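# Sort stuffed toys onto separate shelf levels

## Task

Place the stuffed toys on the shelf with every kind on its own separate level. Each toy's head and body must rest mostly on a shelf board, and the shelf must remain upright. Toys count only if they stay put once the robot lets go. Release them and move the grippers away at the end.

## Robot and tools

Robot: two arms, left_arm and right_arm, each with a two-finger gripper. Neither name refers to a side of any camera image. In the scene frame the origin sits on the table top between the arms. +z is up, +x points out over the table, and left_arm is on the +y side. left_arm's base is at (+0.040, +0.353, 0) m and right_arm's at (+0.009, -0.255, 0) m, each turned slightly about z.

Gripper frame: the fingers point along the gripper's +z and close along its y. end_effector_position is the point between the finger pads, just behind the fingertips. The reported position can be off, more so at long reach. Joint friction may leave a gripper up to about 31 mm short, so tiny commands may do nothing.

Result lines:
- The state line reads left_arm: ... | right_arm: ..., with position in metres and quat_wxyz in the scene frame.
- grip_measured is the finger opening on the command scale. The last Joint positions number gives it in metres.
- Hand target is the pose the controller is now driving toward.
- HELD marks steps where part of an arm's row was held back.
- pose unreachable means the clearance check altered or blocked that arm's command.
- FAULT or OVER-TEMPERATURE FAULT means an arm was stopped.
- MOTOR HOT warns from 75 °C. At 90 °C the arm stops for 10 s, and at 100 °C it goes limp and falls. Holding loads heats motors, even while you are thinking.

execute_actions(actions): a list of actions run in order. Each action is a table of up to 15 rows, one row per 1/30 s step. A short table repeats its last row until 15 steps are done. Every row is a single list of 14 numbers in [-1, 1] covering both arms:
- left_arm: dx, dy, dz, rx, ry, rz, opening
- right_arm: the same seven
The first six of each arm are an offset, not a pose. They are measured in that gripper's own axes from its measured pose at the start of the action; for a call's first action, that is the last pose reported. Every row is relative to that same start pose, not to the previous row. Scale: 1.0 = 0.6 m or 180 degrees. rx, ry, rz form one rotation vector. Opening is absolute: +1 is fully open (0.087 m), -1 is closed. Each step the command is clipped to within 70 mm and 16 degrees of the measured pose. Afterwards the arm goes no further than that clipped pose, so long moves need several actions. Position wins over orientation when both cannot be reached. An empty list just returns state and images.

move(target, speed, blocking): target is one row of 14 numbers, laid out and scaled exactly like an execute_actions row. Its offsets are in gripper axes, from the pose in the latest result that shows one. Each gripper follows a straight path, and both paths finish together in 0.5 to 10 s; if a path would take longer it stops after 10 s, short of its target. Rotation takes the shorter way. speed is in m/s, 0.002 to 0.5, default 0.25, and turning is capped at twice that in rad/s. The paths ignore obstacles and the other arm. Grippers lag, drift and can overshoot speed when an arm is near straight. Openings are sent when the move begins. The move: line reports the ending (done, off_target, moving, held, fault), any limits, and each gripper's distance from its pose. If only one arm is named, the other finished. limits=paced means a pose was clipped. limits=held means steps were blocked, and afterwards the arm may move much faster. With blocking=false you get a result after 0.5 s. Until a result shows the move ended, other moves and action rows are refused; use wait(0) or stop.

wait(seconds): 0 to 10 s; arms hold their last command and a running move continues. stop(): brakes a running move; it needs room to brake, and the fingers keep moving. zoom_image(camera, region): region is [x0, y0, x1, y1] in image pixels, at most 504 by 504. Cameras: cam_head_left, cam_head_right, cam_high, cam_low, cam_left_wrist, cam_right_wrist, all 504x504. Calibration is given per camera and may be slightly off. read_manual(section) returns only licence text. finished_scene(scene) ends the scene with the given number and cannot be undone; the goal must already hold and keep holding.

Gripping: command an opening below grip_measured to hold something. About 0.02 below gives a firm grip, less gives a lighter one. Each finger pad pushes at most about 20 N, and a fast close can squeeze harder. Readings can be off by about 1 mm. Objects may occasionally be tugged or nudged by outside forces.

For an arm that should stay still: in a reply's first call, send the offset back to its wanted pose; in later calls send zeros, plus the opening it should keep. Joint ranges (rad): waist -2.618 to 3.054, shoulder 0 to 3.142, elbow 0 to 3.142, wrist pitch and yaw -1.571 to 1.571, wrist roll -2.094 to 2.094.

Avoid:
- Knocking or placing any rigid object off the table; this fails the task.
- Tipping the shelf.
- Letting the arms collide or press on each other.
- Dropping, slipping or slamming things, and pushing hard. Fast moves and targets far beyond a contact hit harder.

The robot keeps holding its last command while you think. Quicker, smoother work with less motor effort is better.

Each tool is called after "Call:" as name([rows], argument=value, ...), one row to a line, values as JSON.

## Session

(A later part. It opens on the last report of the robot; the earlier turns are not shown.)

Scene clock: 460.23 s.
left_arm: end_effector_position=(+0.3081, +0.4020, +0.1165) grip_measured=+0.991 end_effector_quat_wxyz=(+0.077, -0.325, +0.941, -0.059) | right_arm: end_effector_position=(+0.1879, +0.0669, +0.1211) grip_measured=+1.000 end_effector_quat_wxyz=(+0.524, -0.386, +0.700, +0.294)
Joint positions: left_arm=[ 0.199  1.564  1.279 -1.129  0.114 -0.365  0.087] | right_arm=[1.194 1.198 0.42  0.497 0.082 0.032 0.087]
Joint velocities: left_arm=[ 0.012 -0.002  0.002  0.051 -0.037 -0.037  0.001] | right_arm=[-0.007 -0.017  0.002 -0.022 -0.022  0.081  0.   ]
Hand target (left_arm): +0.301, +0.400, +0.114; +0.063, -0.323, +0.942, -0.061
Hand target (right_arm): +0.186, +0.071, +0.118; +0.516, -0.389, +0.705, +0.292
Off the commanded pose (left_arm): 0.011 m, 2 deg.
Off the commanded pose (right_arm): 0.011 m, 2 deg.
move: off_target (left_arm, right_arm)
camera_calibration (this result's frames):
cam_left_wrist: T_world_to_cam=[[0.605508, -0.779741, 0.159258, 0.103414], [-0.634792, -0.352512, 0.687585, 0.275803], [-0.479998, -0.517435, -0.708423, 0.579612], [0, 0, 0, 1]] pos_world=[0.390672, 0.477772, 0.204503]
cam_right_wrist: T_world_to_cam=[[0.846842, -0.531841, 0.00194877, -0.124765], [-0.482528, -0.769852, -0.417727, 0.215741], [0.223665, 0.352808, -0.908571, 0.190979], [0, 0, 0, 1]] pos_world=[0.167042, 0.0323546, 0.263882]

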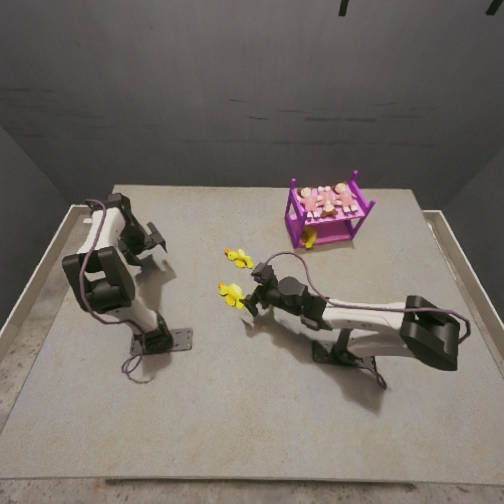

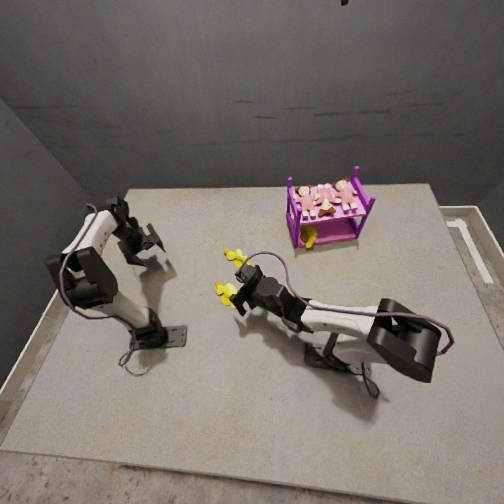

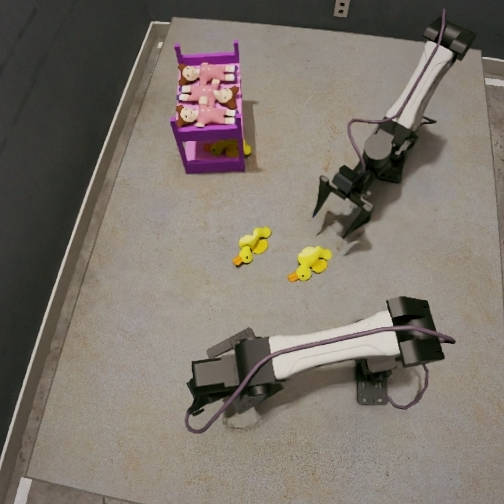

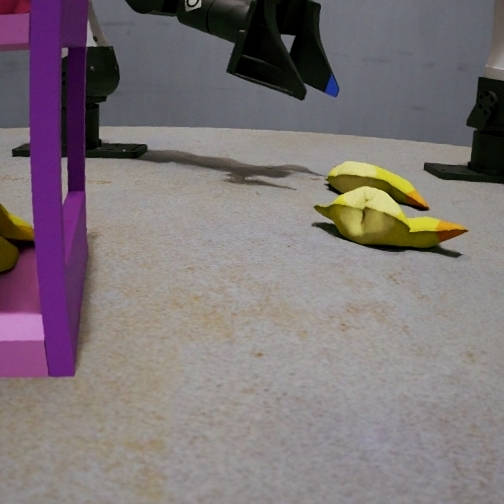

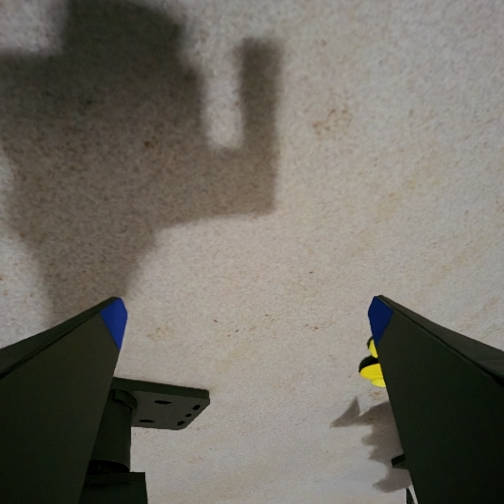

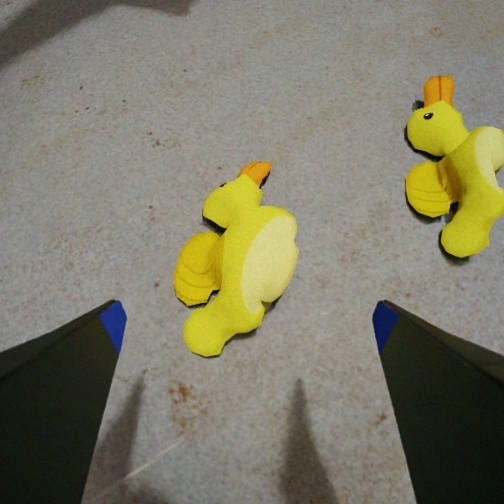

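Call:
move(target=[0,0,0,0,0,0,1,0.145,0.017,0.152,0.043,0,0.012,1], speed=0.15)

Scene clock: 467.23 s.
left_arm: end_effector_position=(+0.3080, +0.4019, +0.1165) grip_measured=+0.991 end_effector_quat_wxyz=(+0.076, -0.324, +0.941, -0.059) | right_arm: end_effector_position=(+0.2129, +0.1238, +0.0183) grip_measured=+1.000 end_effector_quat_wxyz=(+0.549, -0.334, +0.721, +0.259)
Joint positions: left_arm=[ 0.199  1.564  1.279 -1.13   0.114 -0.362  0.087] | right_arm=[1.287 1.937 0.496 1.163 0.307 0.093 0.087]
Joint velocities: left_arm=[ 0.002 -0.002  0.002 -0.022  0.007 -0.051  0.   ] | right_arm=[-0.007  0.022  0.012 -0.037  0.051  0.007  0.   ]
Hand target (left_arm): +0.308, +0.402, +0.117; +0.077, -0.325, +0.941, -0.059
Hand target (right_arm): +0.210, +0.127, +0.010; +0.543, -0.336, +0.725, +0.257
Off the commanded pose (left_arm): 0.000 m, 0 deg.
Off the commanded pose (right_arm): 0.007 m, 1 deg.
move: done
camera_calibration (this result's frames):
cam_left_wrist: T_world_to_cam=[[0.603365, -0.781342, 0.159548, 0.104702], [-0.635776, -0.350533, 0.687689, 0.275191], [-0.481393, -0.516364, -0.708258, 0.579504], [0, 0, 0, 1]] pos_world=[0.390756, 0.477507, 0.204488]
cam_right_wrist: T_world_to_cam=[[0.764102, -0.64509, 0.00256621, -0.0838195], [-0.581144, -0.690075, -0.431356, 0.240085], [0.280034, 0.328109, -0.902178, 0.0628438], [0, 0, 0, 1]] pos_world=[0.185972, 0.0909862, 0.160474]

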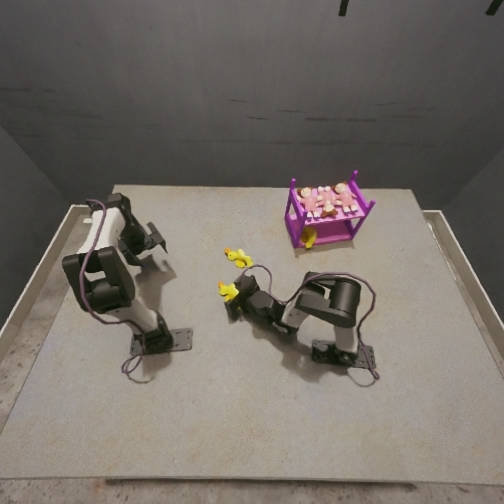

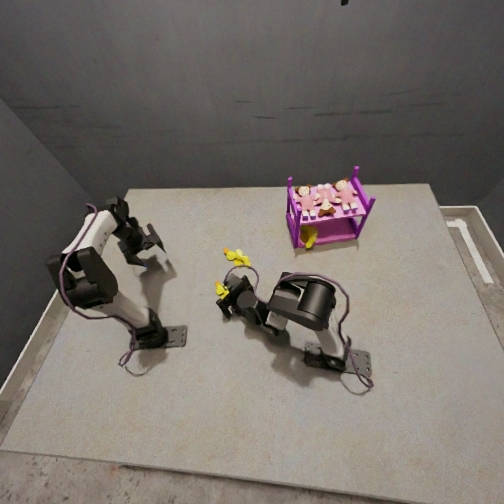

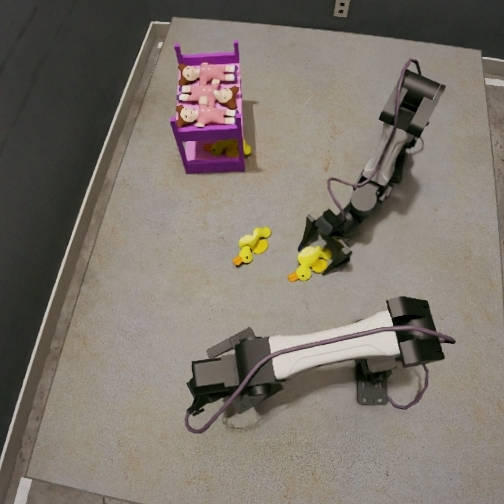

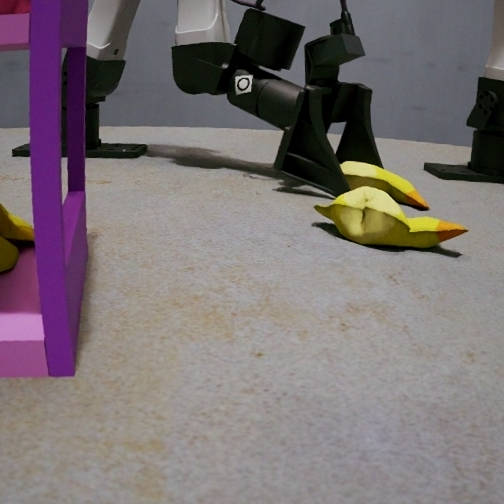

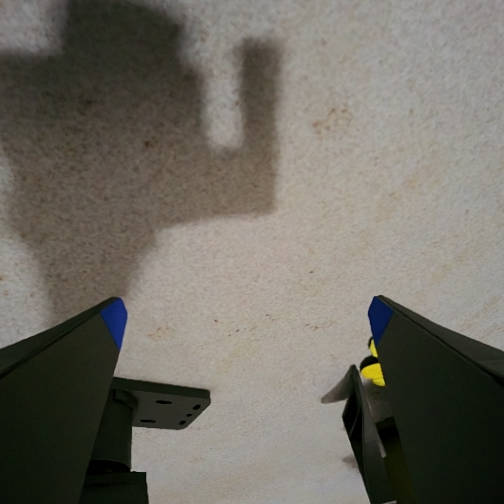

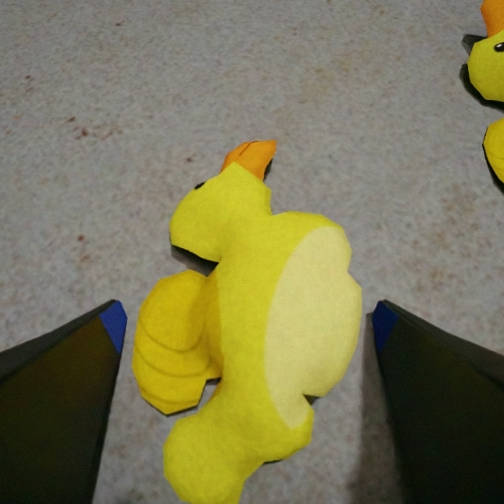

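Close, then lift a bit.

Call:
execute_actions([
  [[0,0,0,0,0,0,1,0,0,0,0,0,0,0.85],[0,0,0,0,0,0,1,0,0,0,0,0,0,0.7],[0,0,0,0,0,0,1,0,0,0,0,0,0,0.55],[0,0,0,0,0,0,1,0,0,0,0,0,0,0.4],[0,0,0,0,0,0,1,0,0,0,0,0,0,0.27],[0,0,0,0,0,0,1,0,0,0,0,0,0,0.15],[0,0,0,0,0,0,1,0,0,0,0,0,0,0.03],[0,0,0,0,0,0,1,0,0,0,0,0,0,-0.1],[0,0,0,0,0,0,1,0,0,0,0,0,0,-0.2],[0,0,0,0,0,0,1,0,0,0,0,0,0,-0.3],[0,0,0,0,0,0,1,0,0,0,0,0,0,-0.4],[0,0,0,0,0,0,1,0,0,0,0,0,0,-0.48],[0,0,0,0,0,0,1,0,0,0,0,0,0,-0.55],[0,0,0,0,0,0,1,0,0,0,0,0,0,-0.6],[0,0,0,0,0,0,1,0,0,0,0,0,0,-0.64]],
  [[0,0,0,0,0,0,1,-0.005,0,-0.002,0,0,0,-0.64],[0,0,0,0,0,0,1,-0.012,0,-0.004,0,0,0,-0.64],[0,0,0,0,0,0,1,-0.02,0,-0.006,0,0,0,-0.64],[0,0,0,0,0,0,1,-0.03,0,-0.008,0,0,0,-0.64],[0,0,0,0,0,0,1,-0.04,0,-0.011,0,0,0,-0.64],[0,0,0,0,0,0,1,-0.05,0,-0.014,0,0,0,-0.64],[0,0,0,0,0,0,1,-0.06,0,-0.017,0,0,0,-0.64],[0,0,0,0,0,0,1,-0.07,0,-0.02,0,0,0,-0.64],[0,0,0,0,0,0,1,-0.08,0,-0.022,0,0,0,-0.64],[0,0,0,0,0,0,1,-0.09,0,-0.025,0,0,0,-0.64],[0,0,0,0,0,0,1,-0.098,0,-0.027,0,0,0,-0.64],[0,0,0,0,0,0,1,-0.105,0,-0.029,0,0,0,-0.64],[0,0,0,0,0,0,1,-0.11,0,-0.03,0,0,0,-0.64]],
])

Scene clock: 476.50 s.
left_arm: end_effector_position=(+0.3080, +0.4019, +0.1165) grip_measured=+0.991 end_effector_quat_wxyz=(+0.076, -0.324, +0.941, -0.059) | right_arm: end_effector_position=(+0.2136, +0.1256, +0.0932) grip_measured=-0.639 end_effector_quat_wxyz=(+0.569, -0.319, +0.705, +0.278)
Joint positions: left_arm=[ 0.199  1.564  1.279 -1.13   0.114 -0.362  0.087] | right_arm=[1.287 1.639 0.53  0.899 0.308 0.095 0.016]
Joint velocities: left_arm=[ 0.017  0.002 -0.007 -0.007 -0.007 -0.037  0.   ] | right_arm=[-0.022 -0.261  0.188 -0.388  0.022 -0.081 -0.001]
Hand target (left_arm): +0.308, +0.402, +0.117; +0.076, -0.324, +0.941, -0.059
Hand target (right_arm): +0.214, +0.123, +0.091; +0.555, -0.330, +0.716, +0.264
Off the commanded pose (left_arm): 0.000 m, 0 deg.
Off the commanded pose (right_arm): 0.004 m, 3 deg.
Step readings (end_effector_position; steps 1 to 15: 1st action; 16 to 30: 2nd action):
0: left_arm (+0.3080, +0.4019, +0.1165) | right_arm (+0.2130, +0.1239, +0.0184)
1: left_arm (+0.3080, +0.4019, +0.1165) | right_arm (+0.2130, +0.1239, +0.0184)
2: left_arm (+0.3080, +0.4019, +0.1165) | right_arm (+0.2130, +0.1239, +0.0184)
4: left_arm (+0.3080, +0.4019, +0.1165) | right_arm (+0.2131, +0.1238, +0.0184)
8: left_arm (+0.3080, +0.4019, +0.1165) | right_arm (+0.2132, +0.1242, +0.0192)
15: left_arm (+0.3080, +0.4019, +0.1165) | right_arm (+0.2135, +0.1251, +0.0211)
16: left_arm (+0.3080, +0.4019, +0.1165) | right_arm (+0.2135, +0.1252, +0.0213)
17: left_arm (+0.3080, +0.4019, +0.1165) | right_arm (+0.2135, +0.1254, +0.0224)
19: left_arm (+0.3080, +0.4019, +0.1165) | right_arm (+0.2134, +0.1251, +0.0269)
23: left_arm (+0.3080, +0.4019, +0.1165) | right_arm (+0.2130, +0.1241, +0.0496)
30: end_effector_position above
camera_calibration (this result's frames):
cam_left_wrist: T_world_to_cam=[[0.603365, -0.781342, 0.159548, 0.104702], [-0.635776, -0.350533, 0.687689, 0.275191], [-0.481393, -0.516364, -0.708258, 0.579504], [0, 0, 0, 1]] pos_world=[0.390756, 0.477507, 0.204488]
cam_right_wrist: T_world_to_cam=[[0.763911, -0.645002, -0.0203132, -0.0812596], [-0.570278, -0.66001, -0.48905, 0.273328], [0.302032, 0.385175, -0.872019, 0.114984], [0, 0, 0, 1]] pos_world=[0.183219, 0.0836973, 0.232289]

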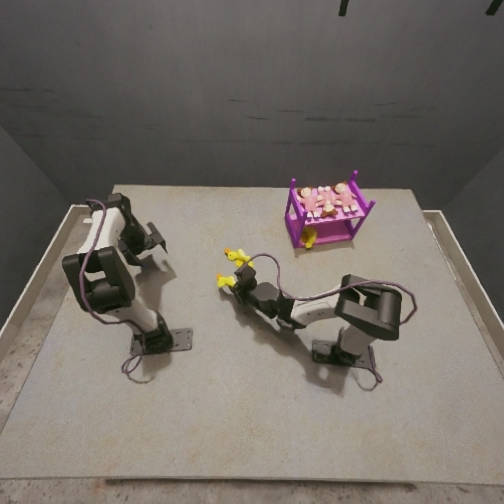

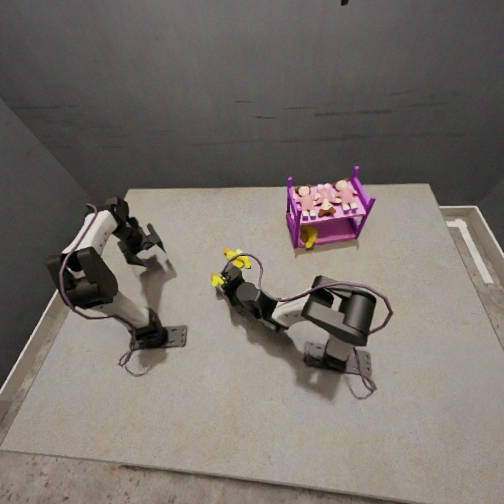

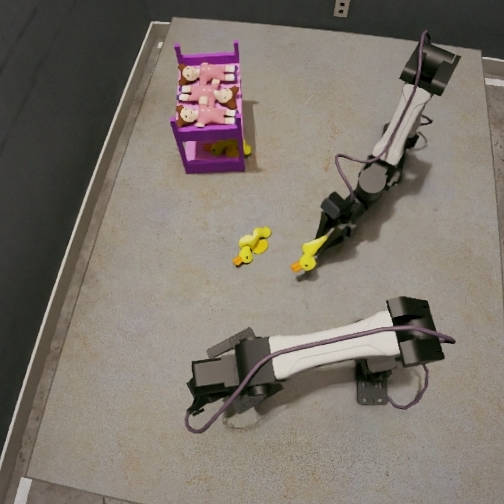

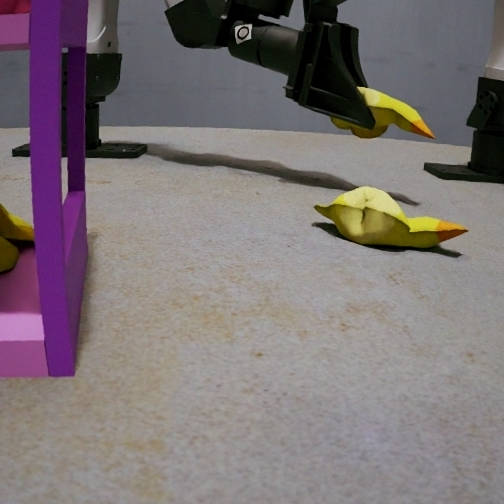

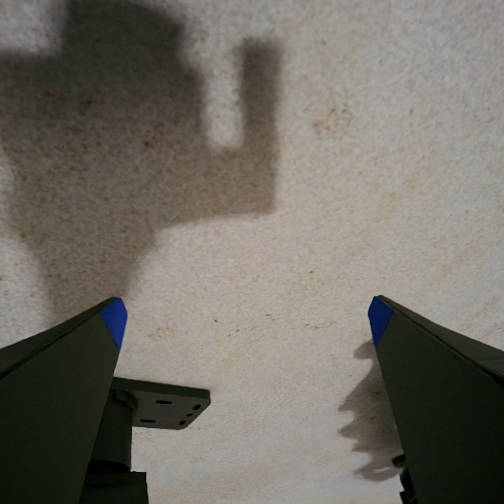

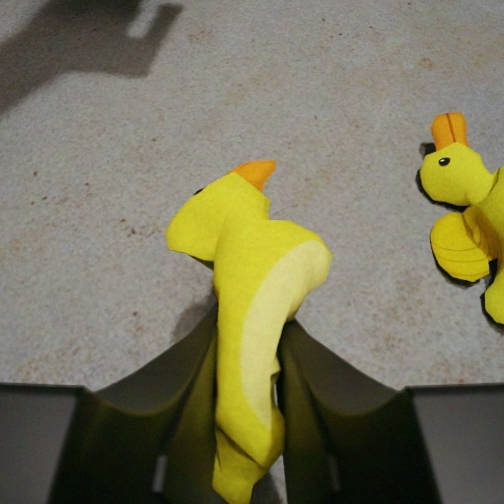

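Call:
move(target=[0,0,0,0,0,0,1,0.08,-0.7665,-0.398,0.21,-0.021,0.027,-0.64], speed=0.25)

Scene clock: 485.43 s.
left_arm: end_effector_position=(+0.3080, +0.4019, +0.1165) grip_measured=+0.991 end_effector_quat_wxyz=(+0.076, -0.324, +0.941, -0.059) | right_arm: end_effector_position=(+0.4104, -0.3556, +0.0792) grip_measured=-0.639 end_effector_quat_wxyz=(+0.645, -0.085, +0.757, +0.060)
Joint positions: left_arm=[ 0.199  1.564  1.279 -1.13   0.114 -0.362  0.087] | right_arm=[-0.417  1.726  0.5    1.014 -0.704 -0.157  0.016]
Joint velocities: left_arm=[-0.002 -0.002  0.007 -0.022  0.007  0.037 -0.001] | right_arm=[-0.007  0.002  0.007  0.007  0.007 -0.007  0.   ]
Hand target (left_arm): +0.308, +0.402, +0.117; +0.076, -0.324, +0.941, -0.059
Hand target (right_arm): +0.415, -0.361, +0.082; +0.651, -0.087, +0.752, +0.058
Off the commanded pose (left_arm): 0.000 m, 0 deg.
Off the commanded pose (right_arm): 0.001 m, 2 deg.
move: done
camera_calibration (this result's frames):
cam_left_wrist: T_world_to_cam=[[0.603365, -0.781342, 0.159548, 0.104702], [-0.635776, -0.350533, 0.687689, 0.275191], [-0.481393, -0.516364, -0.708258, 0.579504], [0, 0, 0, 1]] pos_world=[0.390756, 0.477507, 0.204488]
cam_right_wrist: T_world_to_cam=[[0.201961, -0.979014, 0.027271, -0.434131], [-0.832028, -0.186195, -0.522552, 0.339603], [0.516663, 0.0828446, -0.852171, 0.0314922], [0, 0, 0, 1]] pos_world=[0.353966, -0.364397, 0.216136]

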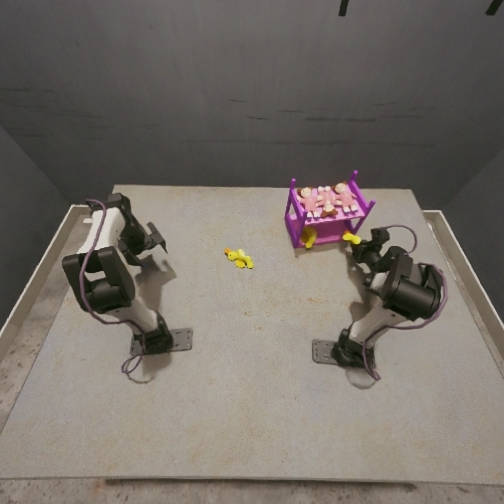

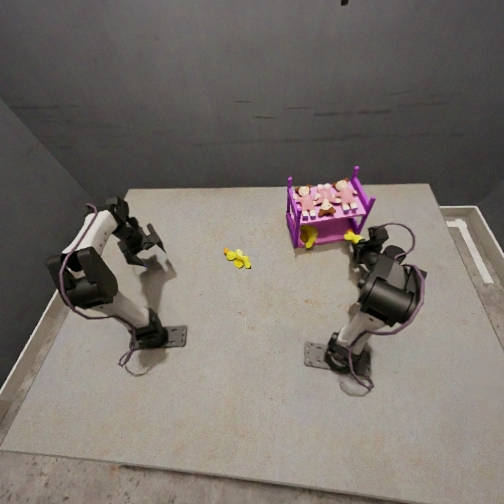

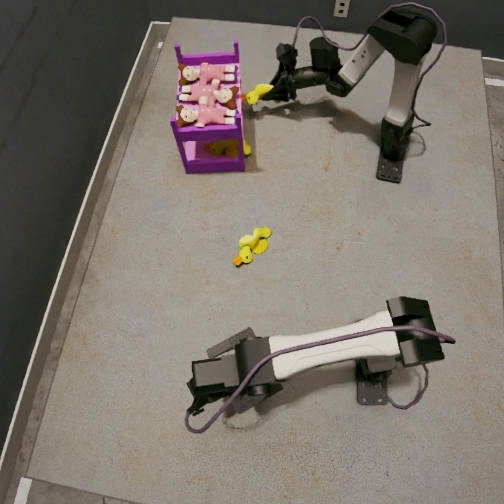

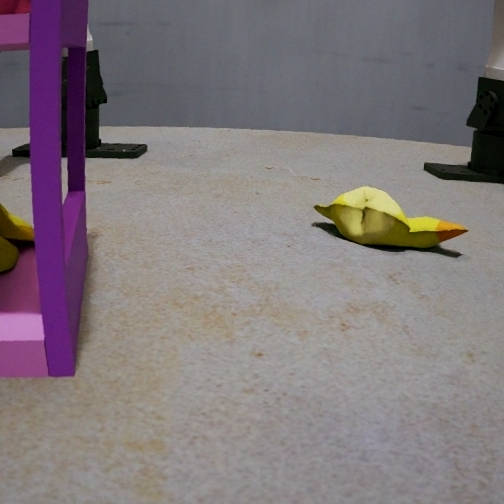

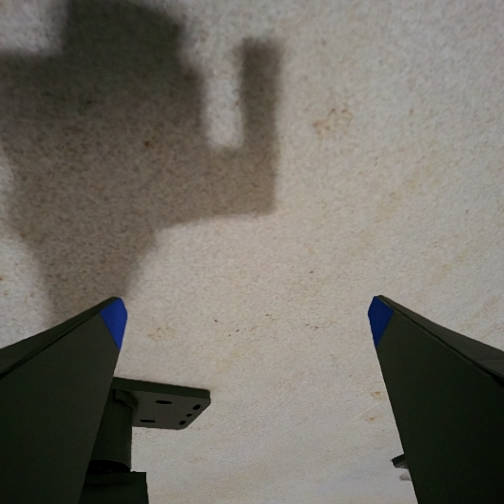

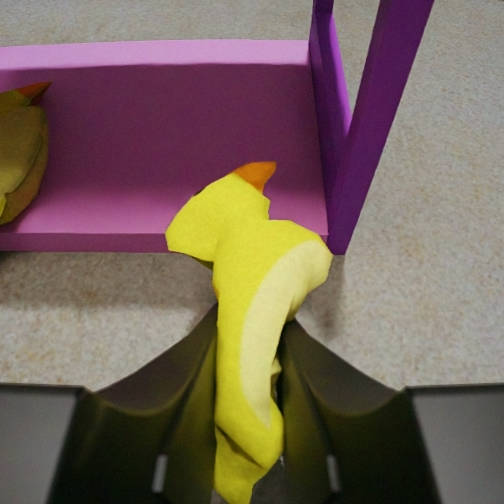

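Call:
move(target=[0,0,0,0,0,0,1,0.013,0.017,0.201,0,-0.037,0,-0.64], speed=0.13)

Scene clock: 494.97 s.
left_arm: end_effector_position=(+0.3080, +0.4019, +0.1165) grip_measured=+0.991 end_effector_quat_wxyz=(+0.076, -0.324, +0.941, -0.059) | right_arm: end_effector_position=(+0.5167, -0.3218, +0.0522) grip_measured=-0.639 end_effector_quat_wxyz=(+0.685, -0.079, +0.721, +0.065)
Joint positions: left_arm=[ 0.199  1.564  1.279 -1.13   0.114 -0.362  0.087] | right_arm=[-0.197  2.157  0.809  1.288 -0.494 -0.043  0.016]
Joint velocities: left_arm=[-0.007 -0.007  0.012  0.066 -0.022  0.022 -0.   ] | right_arm=[ 0.012  0.007 -0.017  0.051 -0.125 -0.007  0.   ]
Hand target (left_arm): +0.308, +0.402, +0.117; +0.076, -0.324, +0.941, -0.059
Hand target (right_arm): +0.523, -0.319, +0.051; +0.689, -0.079, +0.717, +0.067
Off the commanded pose (left_arm): 0.000 m, 0 deg.
Off the commanded pose (right_arm): 0.007 m, 1 deg.
move: done
camera_calibration (this result's frames):
cam_left_wrist: T_world_to_cam=[[0.603365, -0.781342, 0.159548, 0.104702], [-0.635776, -0.350533, 0.687689, 0.275191], [-0.481393, -0.516364, -0.708258, 0.579504], [0, 0, 0, 1]] pos_world=[0.390756, 0.477507, 0.204488]
cam_right_wrist: T_world_to_cam=[[0.19879, -0.979771, 0.02305, -0.420237], [-0.772723, -0.171161, -0.611231, 0.399122], [0.602811, 0.103695, -0.791117, -0.0902445], [0, 0, 0, 1]] pos_world=[0.44635, -0.334064, 0.182248]

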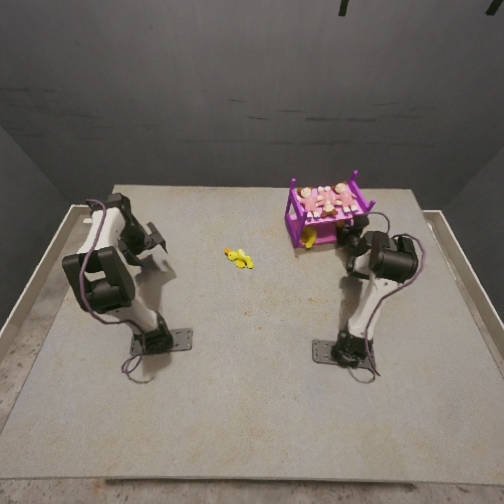

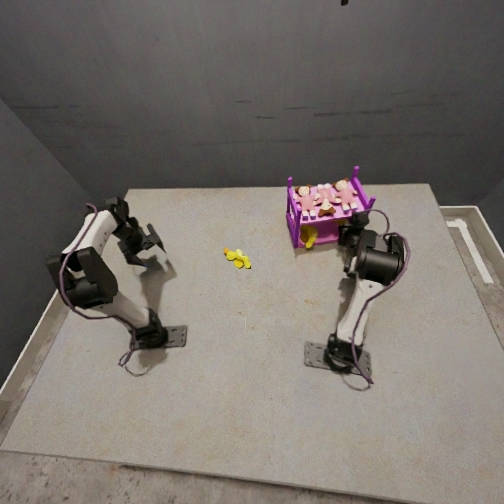

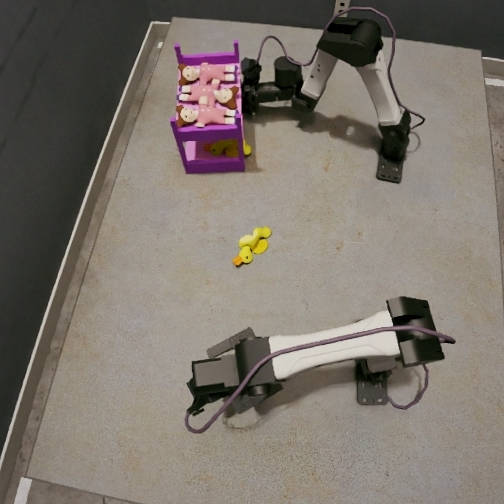

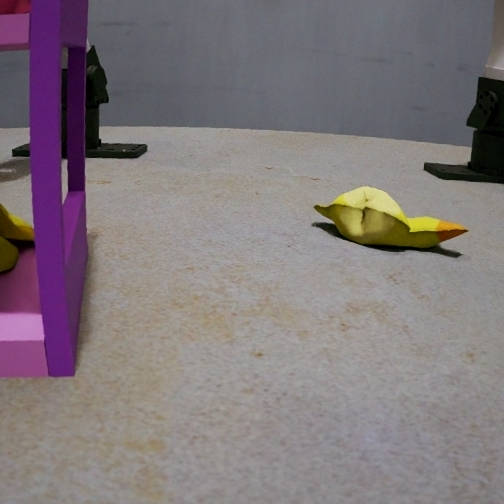

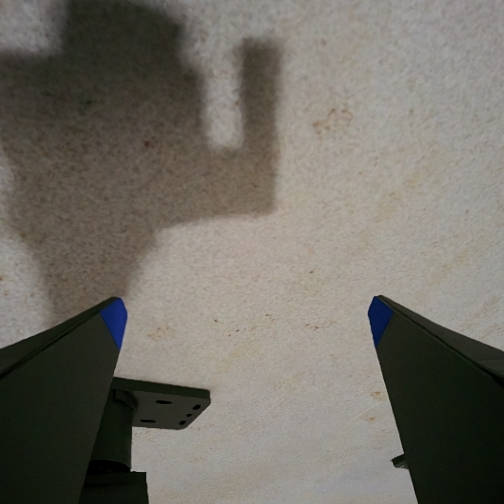

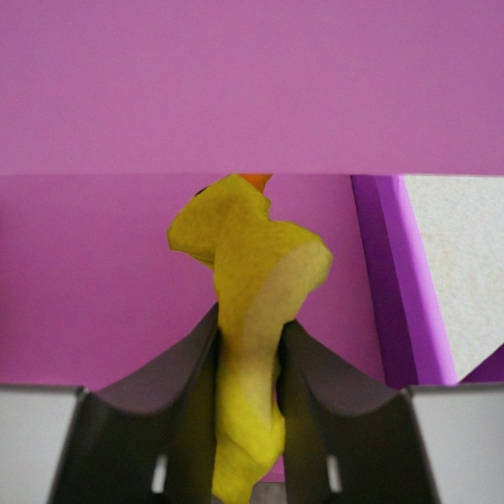

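Call:
execute_actions([
  [[0,0,0,0,0,0,1,0,0,0,0,0,0,-0.56],[0,0,0,0,0,0,1,0,0,0,0,0,0,-0.48],[0,0,0,0,0,0,1,0,0,0,0,0,0,-0.4],[0,0,0,0,0,0,1,0,0,0,0,0,0,-0.32],[0,0,0,0,0,0,1,0,0,0,0,0,0,-0.24],[0,0,0,0,0,0,1,0,0,0,0,0,0,-0.16],[0,0,0,0,0,0,1,0,0,0,0,0,0,-0.08],[0,0,0,0,0,0,1,0,0,0,0,0,0,0],[0,0,0,0,0,0,1,0,0,0,0,0,0,0.08],[0,0,0,0,0,0,1,0,0,0,0,0,0,0.16],[0,0,0,0,0,0,1,0,0,0,0,0,0,0.25]],
])

Scene clock: 498.83 s.
left_arm: end_effector_position=(+0.3080, +0.4019, +0.1165) grip_measured=+0.991 end_effector_quat_wxyz=(+0.076, -0.324, +0.941, -0.059) | right_arm: end_effector_position=(+0.5168, -0.3221, +0.0523) grip_measured=+0.250 end_effector_quat_wxyz=(+0.685, -0.079, +0.721, +0.065)
Joint positions: left_arm=[ 0.199  1.564  1.279 -1.13   0.114 -0.362  0.087] | right_arm=[-0.197  2.157  0.809  1.288 -0.493 -0.042  0.055]
Joint velocities: left_arm=[ 0.007  0.007  0.017 -0.051  0.051  0.037 -0.   ] | right_arm=[ 0.007 -0.007  0.007  0.007 -0.037 -0.125  0.001]
Hand target (left_arm): +0.308, +0.402, +0.117; +0.076, -0.324, +0.941, -0.059
Hand target (right_arm): +0.517, -0.322, +0.052; +0.685, -0.079, +0.721, +0.065
Off the commanded pose (left_arm): 0.000 m, 0 deg.
Off the commanded pose (right_arm): 0.000 m, 0 deg.
Step readings (end_effector_position):
0: left_arm (+0.3080, +0.4019, +0.1165) | right_arm (+0.5168, -0.3221, +0.0523)
1: left_arm (+0.3080, +0.4019, +0.1165) | right_arm (+0.5168, -0.3221, +0.0523)
2: left_arm (+0.3080, +0.4019, +0.1165) | right_arm (+0.5168, -0.3221, +0.0523)
4: left_arm (+0.3080, +0.4019, +0.1165) | right_arm (+0.5168, -0.3221, +0.0523)
8: left_arm (+0.3080, +0.4019, +0.1165) | right_arm (+0.5168, -0.3221, +0.0523)
15: end_effector_position above
camera_calibration (this result's frames):
cam_left_wrist: T_world_to_cam=[[0.603365, -0.781342, 0.159548, 0.104702], [-0.635776, -0.350533, 0.687689, 0.275191], [-0.481393, -0.516364, -0.708258, 0.579504], [0, 0, 0, 1]] pos_world=[0.390756, 0.477507, 0.204488]
cam_right_wrist: T_world_to_cam=[[0.197254, -0.980093, 0.0225489, -0.419768], [-0.772877, -0.169617, -0.611467, 0.399768], [0.603119, 0.103187, -0.790949, -0.0905288], [0, 0, 0, 1]] pos_world=[0.446372, -0.334263, 0.182307]

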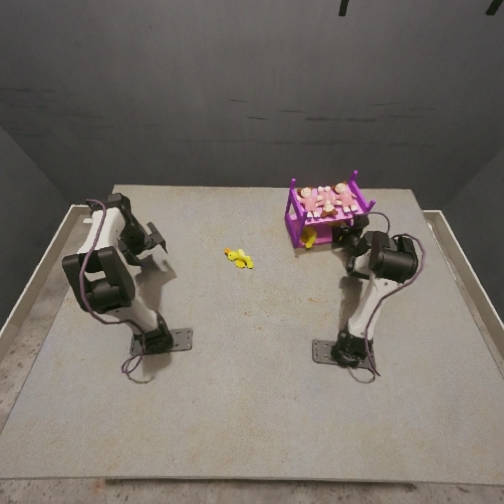

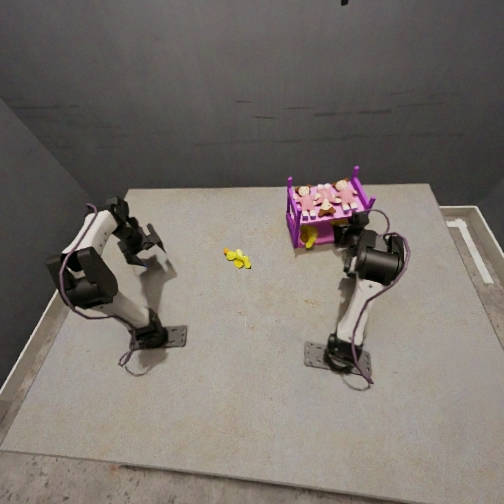

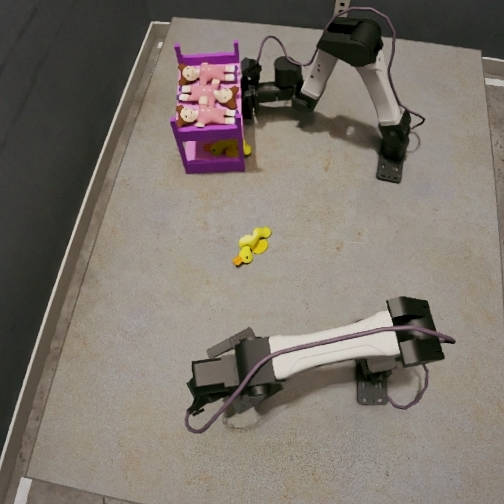

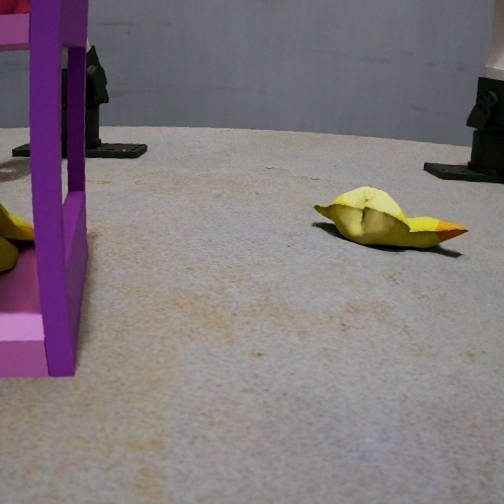

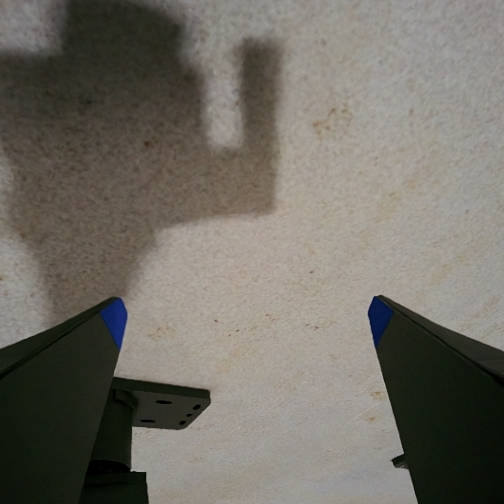

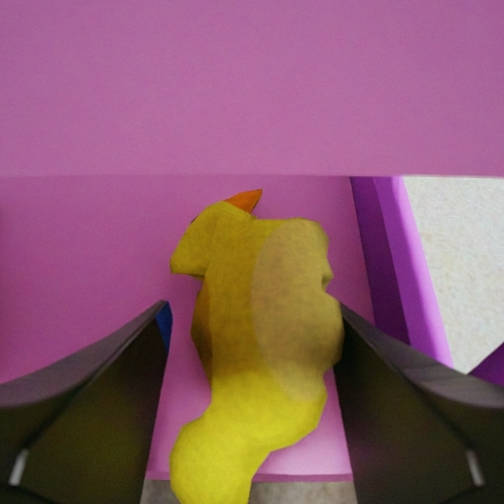

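Call:
move(target=[0,0,0,0,0,0,1,-0.005,0,-0.16,0,0,0,0.38], speed=0.12)

Scene clock: 505.77 s.
left_arm: end_effector_position=(+0.3080, +0.4019, +0.1165) grip_measured=+0.991 end_effector_quat_wxyz=(+0.076, -0.324, +0.941, -0.059) | right_arm: end_effector_position=(+0.4287, -0.3416, +0.0555) grip_measured=+0.380 end_effector_quat_wxyz=(+0.680, -0.076, +0.726, +0.069)
Joint positions: left_arm=[ 0.199  1.564  1.279 -1.13   0.114 -0.362  0.087] | right_arm=[-0.357  1.989  0.489  1.417 -0.654 -0.053  0.06 ]
Joint velocities: left_arm=[ 0.002 -0.002 -0.012 -0.051 -0.051  0.007 -0.   ] | right_arm=[-0.017 -0.012 -0.007 -0.022 -0.007 -0.037 -0.   ]
Hand target (left_arm): +0.308, +0.402, +0.117; +0.076, -0.324, +0.941, -0.059
Hand target (right_arm): +0.424, -0.343, +0.061; +0.684, -0.079, +0.722, +0.064
Off the commanded pose (left_arm): 0.000 m, 0 deg.
Off the commanded pose (right_arm): 0.007 m, 1 deg.
move: done
camera_calibration (this result's frames):
cam_left_wrist: T_world_to_cam=[[0.603365, -0.781342, 0.159548, 0.104702], [-0.635776, -0.350533, 0.687689, 0.275191], [-0.481393, -0.516364, -0.708258, 0.579504], [0, 0, 0, 1]] pos_world=[0.390756, 0.477507, 0.204488]
cam_right_wrist: T_world_to_cam=[[0.199201, -0.979897, 0.011021, -0.42169], [-0.781472, -0.165629, -0.601555, 0.334812], [0.591287, 0.111218, -0.798755, -0.0246345], [0, 0, 0, 1]] pos_world=[0.360213, -0.355018, 0.186378]

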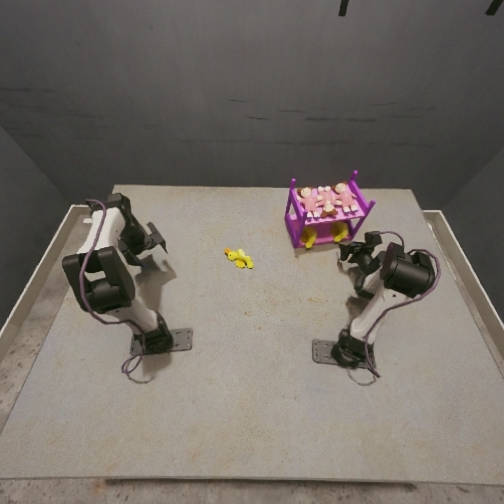

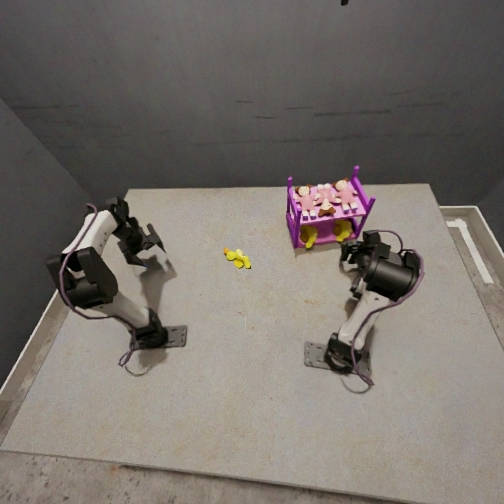

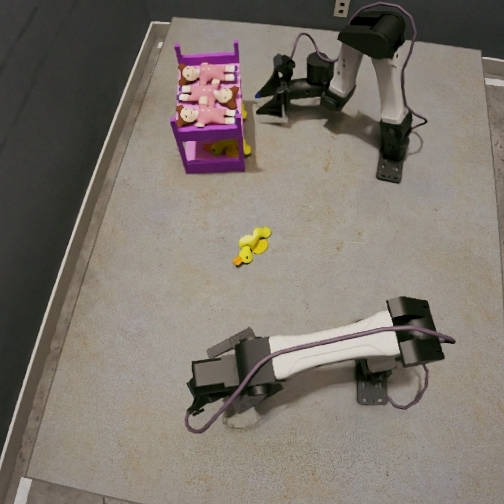

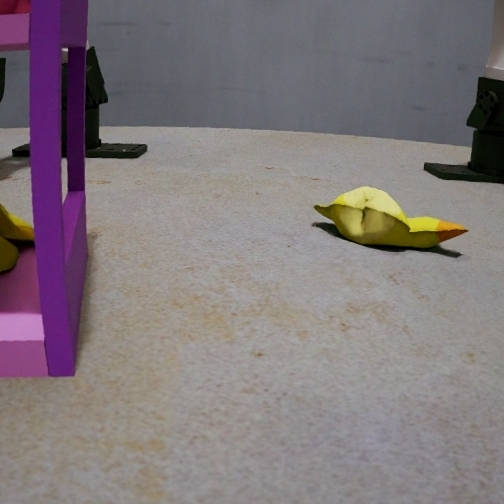

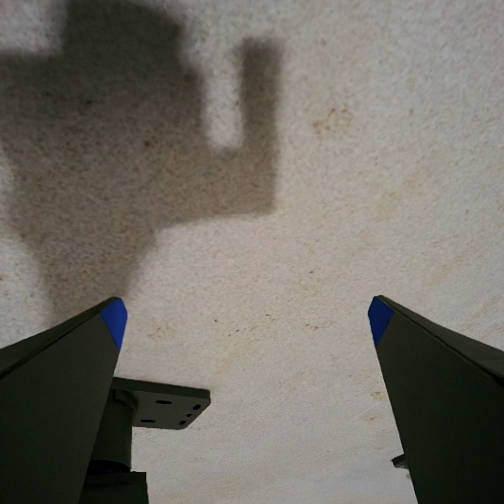

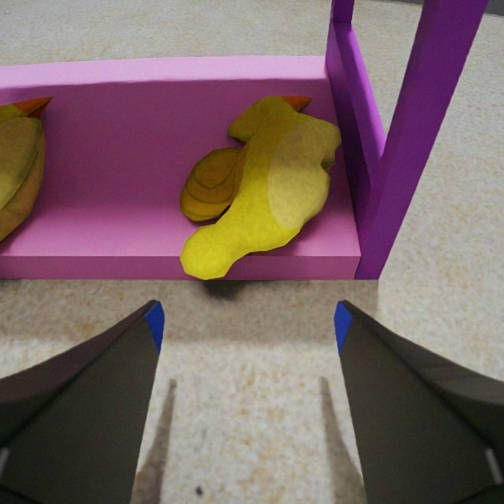

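Call:
move(target=[0,0,0,0,0,0,1,-0.075,0.655,-0.0285,-0.236,0.075,-0.044,0.6], speed=0.28)

Scene clock: 517.17 s.
left_arm: end_effector_position=(+0.3080, +0.4019, +0.1165) grip_measured=+0.991 end_effector_quat_wxyz=(+0.076, -0.324, +0.941, -0.059) | right_arm: end_effector_position=(+0.3303, +0.0391, +0.1137) grip_measured=+0.600 end_effector_quat_wxyz=(+0.535, -0.370, +0.707, +0.277)
Joint positions: left_arm=[ 0.199  1.564  1.279 -1.13   0.114 -0.362  0.087] | right_arm=[ 0.717  1.545  0.647  0.606 -0.323 -0.1    0.07 ]
Joint velocities: left_arm=[ 0.012  0.002 -0.017 -0.037 -0.007  0.022  0.   ] | right_arm=[ 0.012  0.007 -0.002 -0.007  0.037  0.037  0.001]
Hand target (left_arm): +0.308, +0.402, +0.117; +0.076, -0.324, +0.941, -0.059
Hand target (right_arm): +0.331, +0.043, +0.108; +0.526, -0.369, +0.714, +0.277
Off the commanded pose (left_arm): 0.000 m, 0 deg.
Off the commanded pose (right_arm): 0.014 m, 2 deg.
move: off_target (right_arm)
camera_calibration (this result's frames):
cam_left_wrist: T_world_to_cam=[[0.603365, -0.781342, 0.159548, 0.104702], [-0.635776, -0.350533, 0.687689, 0.275191], [-0.481393, -0.516364, -0.708258, 0.579504], [0, 0, 0, 1]] pos_world=[0.390756, 0.477507, 0.204488]
cam_right_wrist: T_world_to_cam=[[0.817906, -0.575188, 0.0137384, -0.250189], [-0.517161, -0.745438, -0.420555, 0.270729], [0.252139, 0.33687, -0.907163, 0.15331], [0, 0, 0, 1]] pos_world=[0.305986, 0.00626025, 0.256371]

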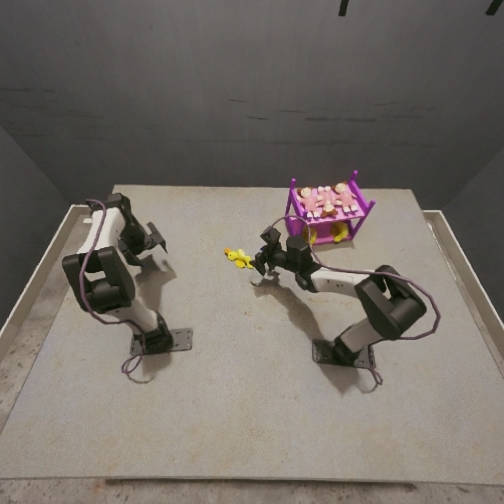

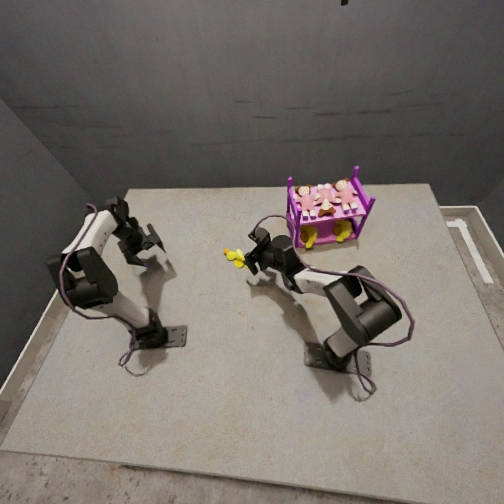

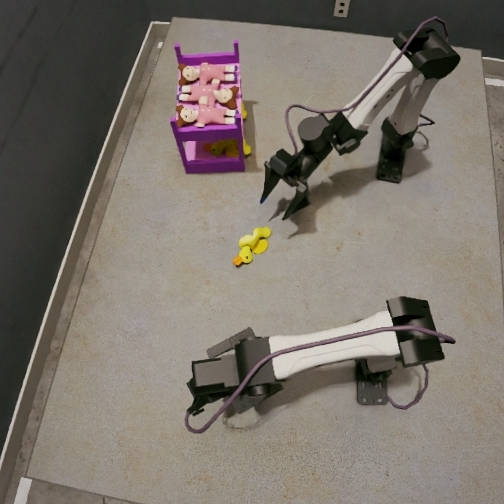

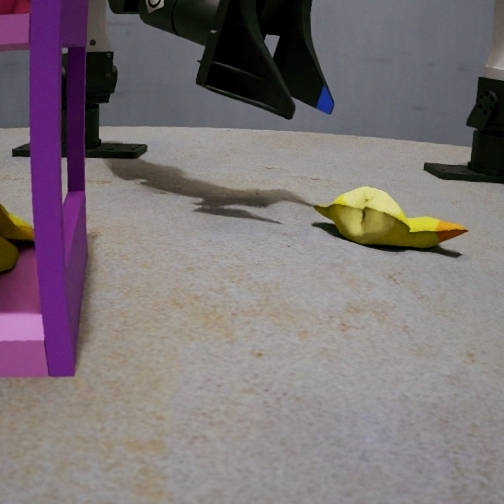

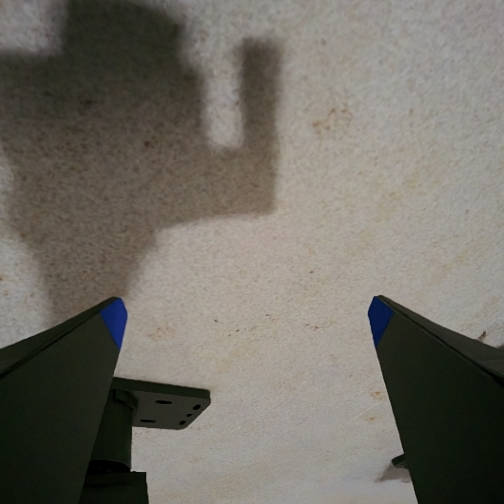

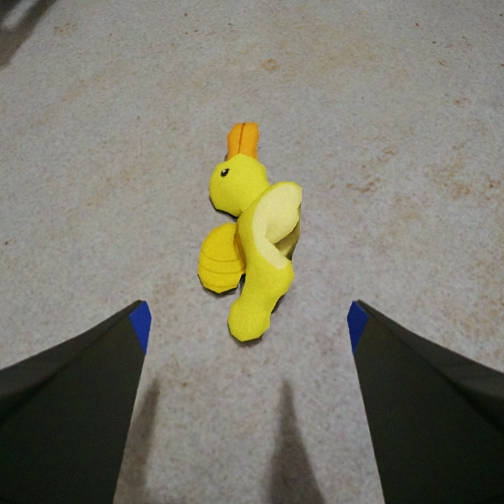

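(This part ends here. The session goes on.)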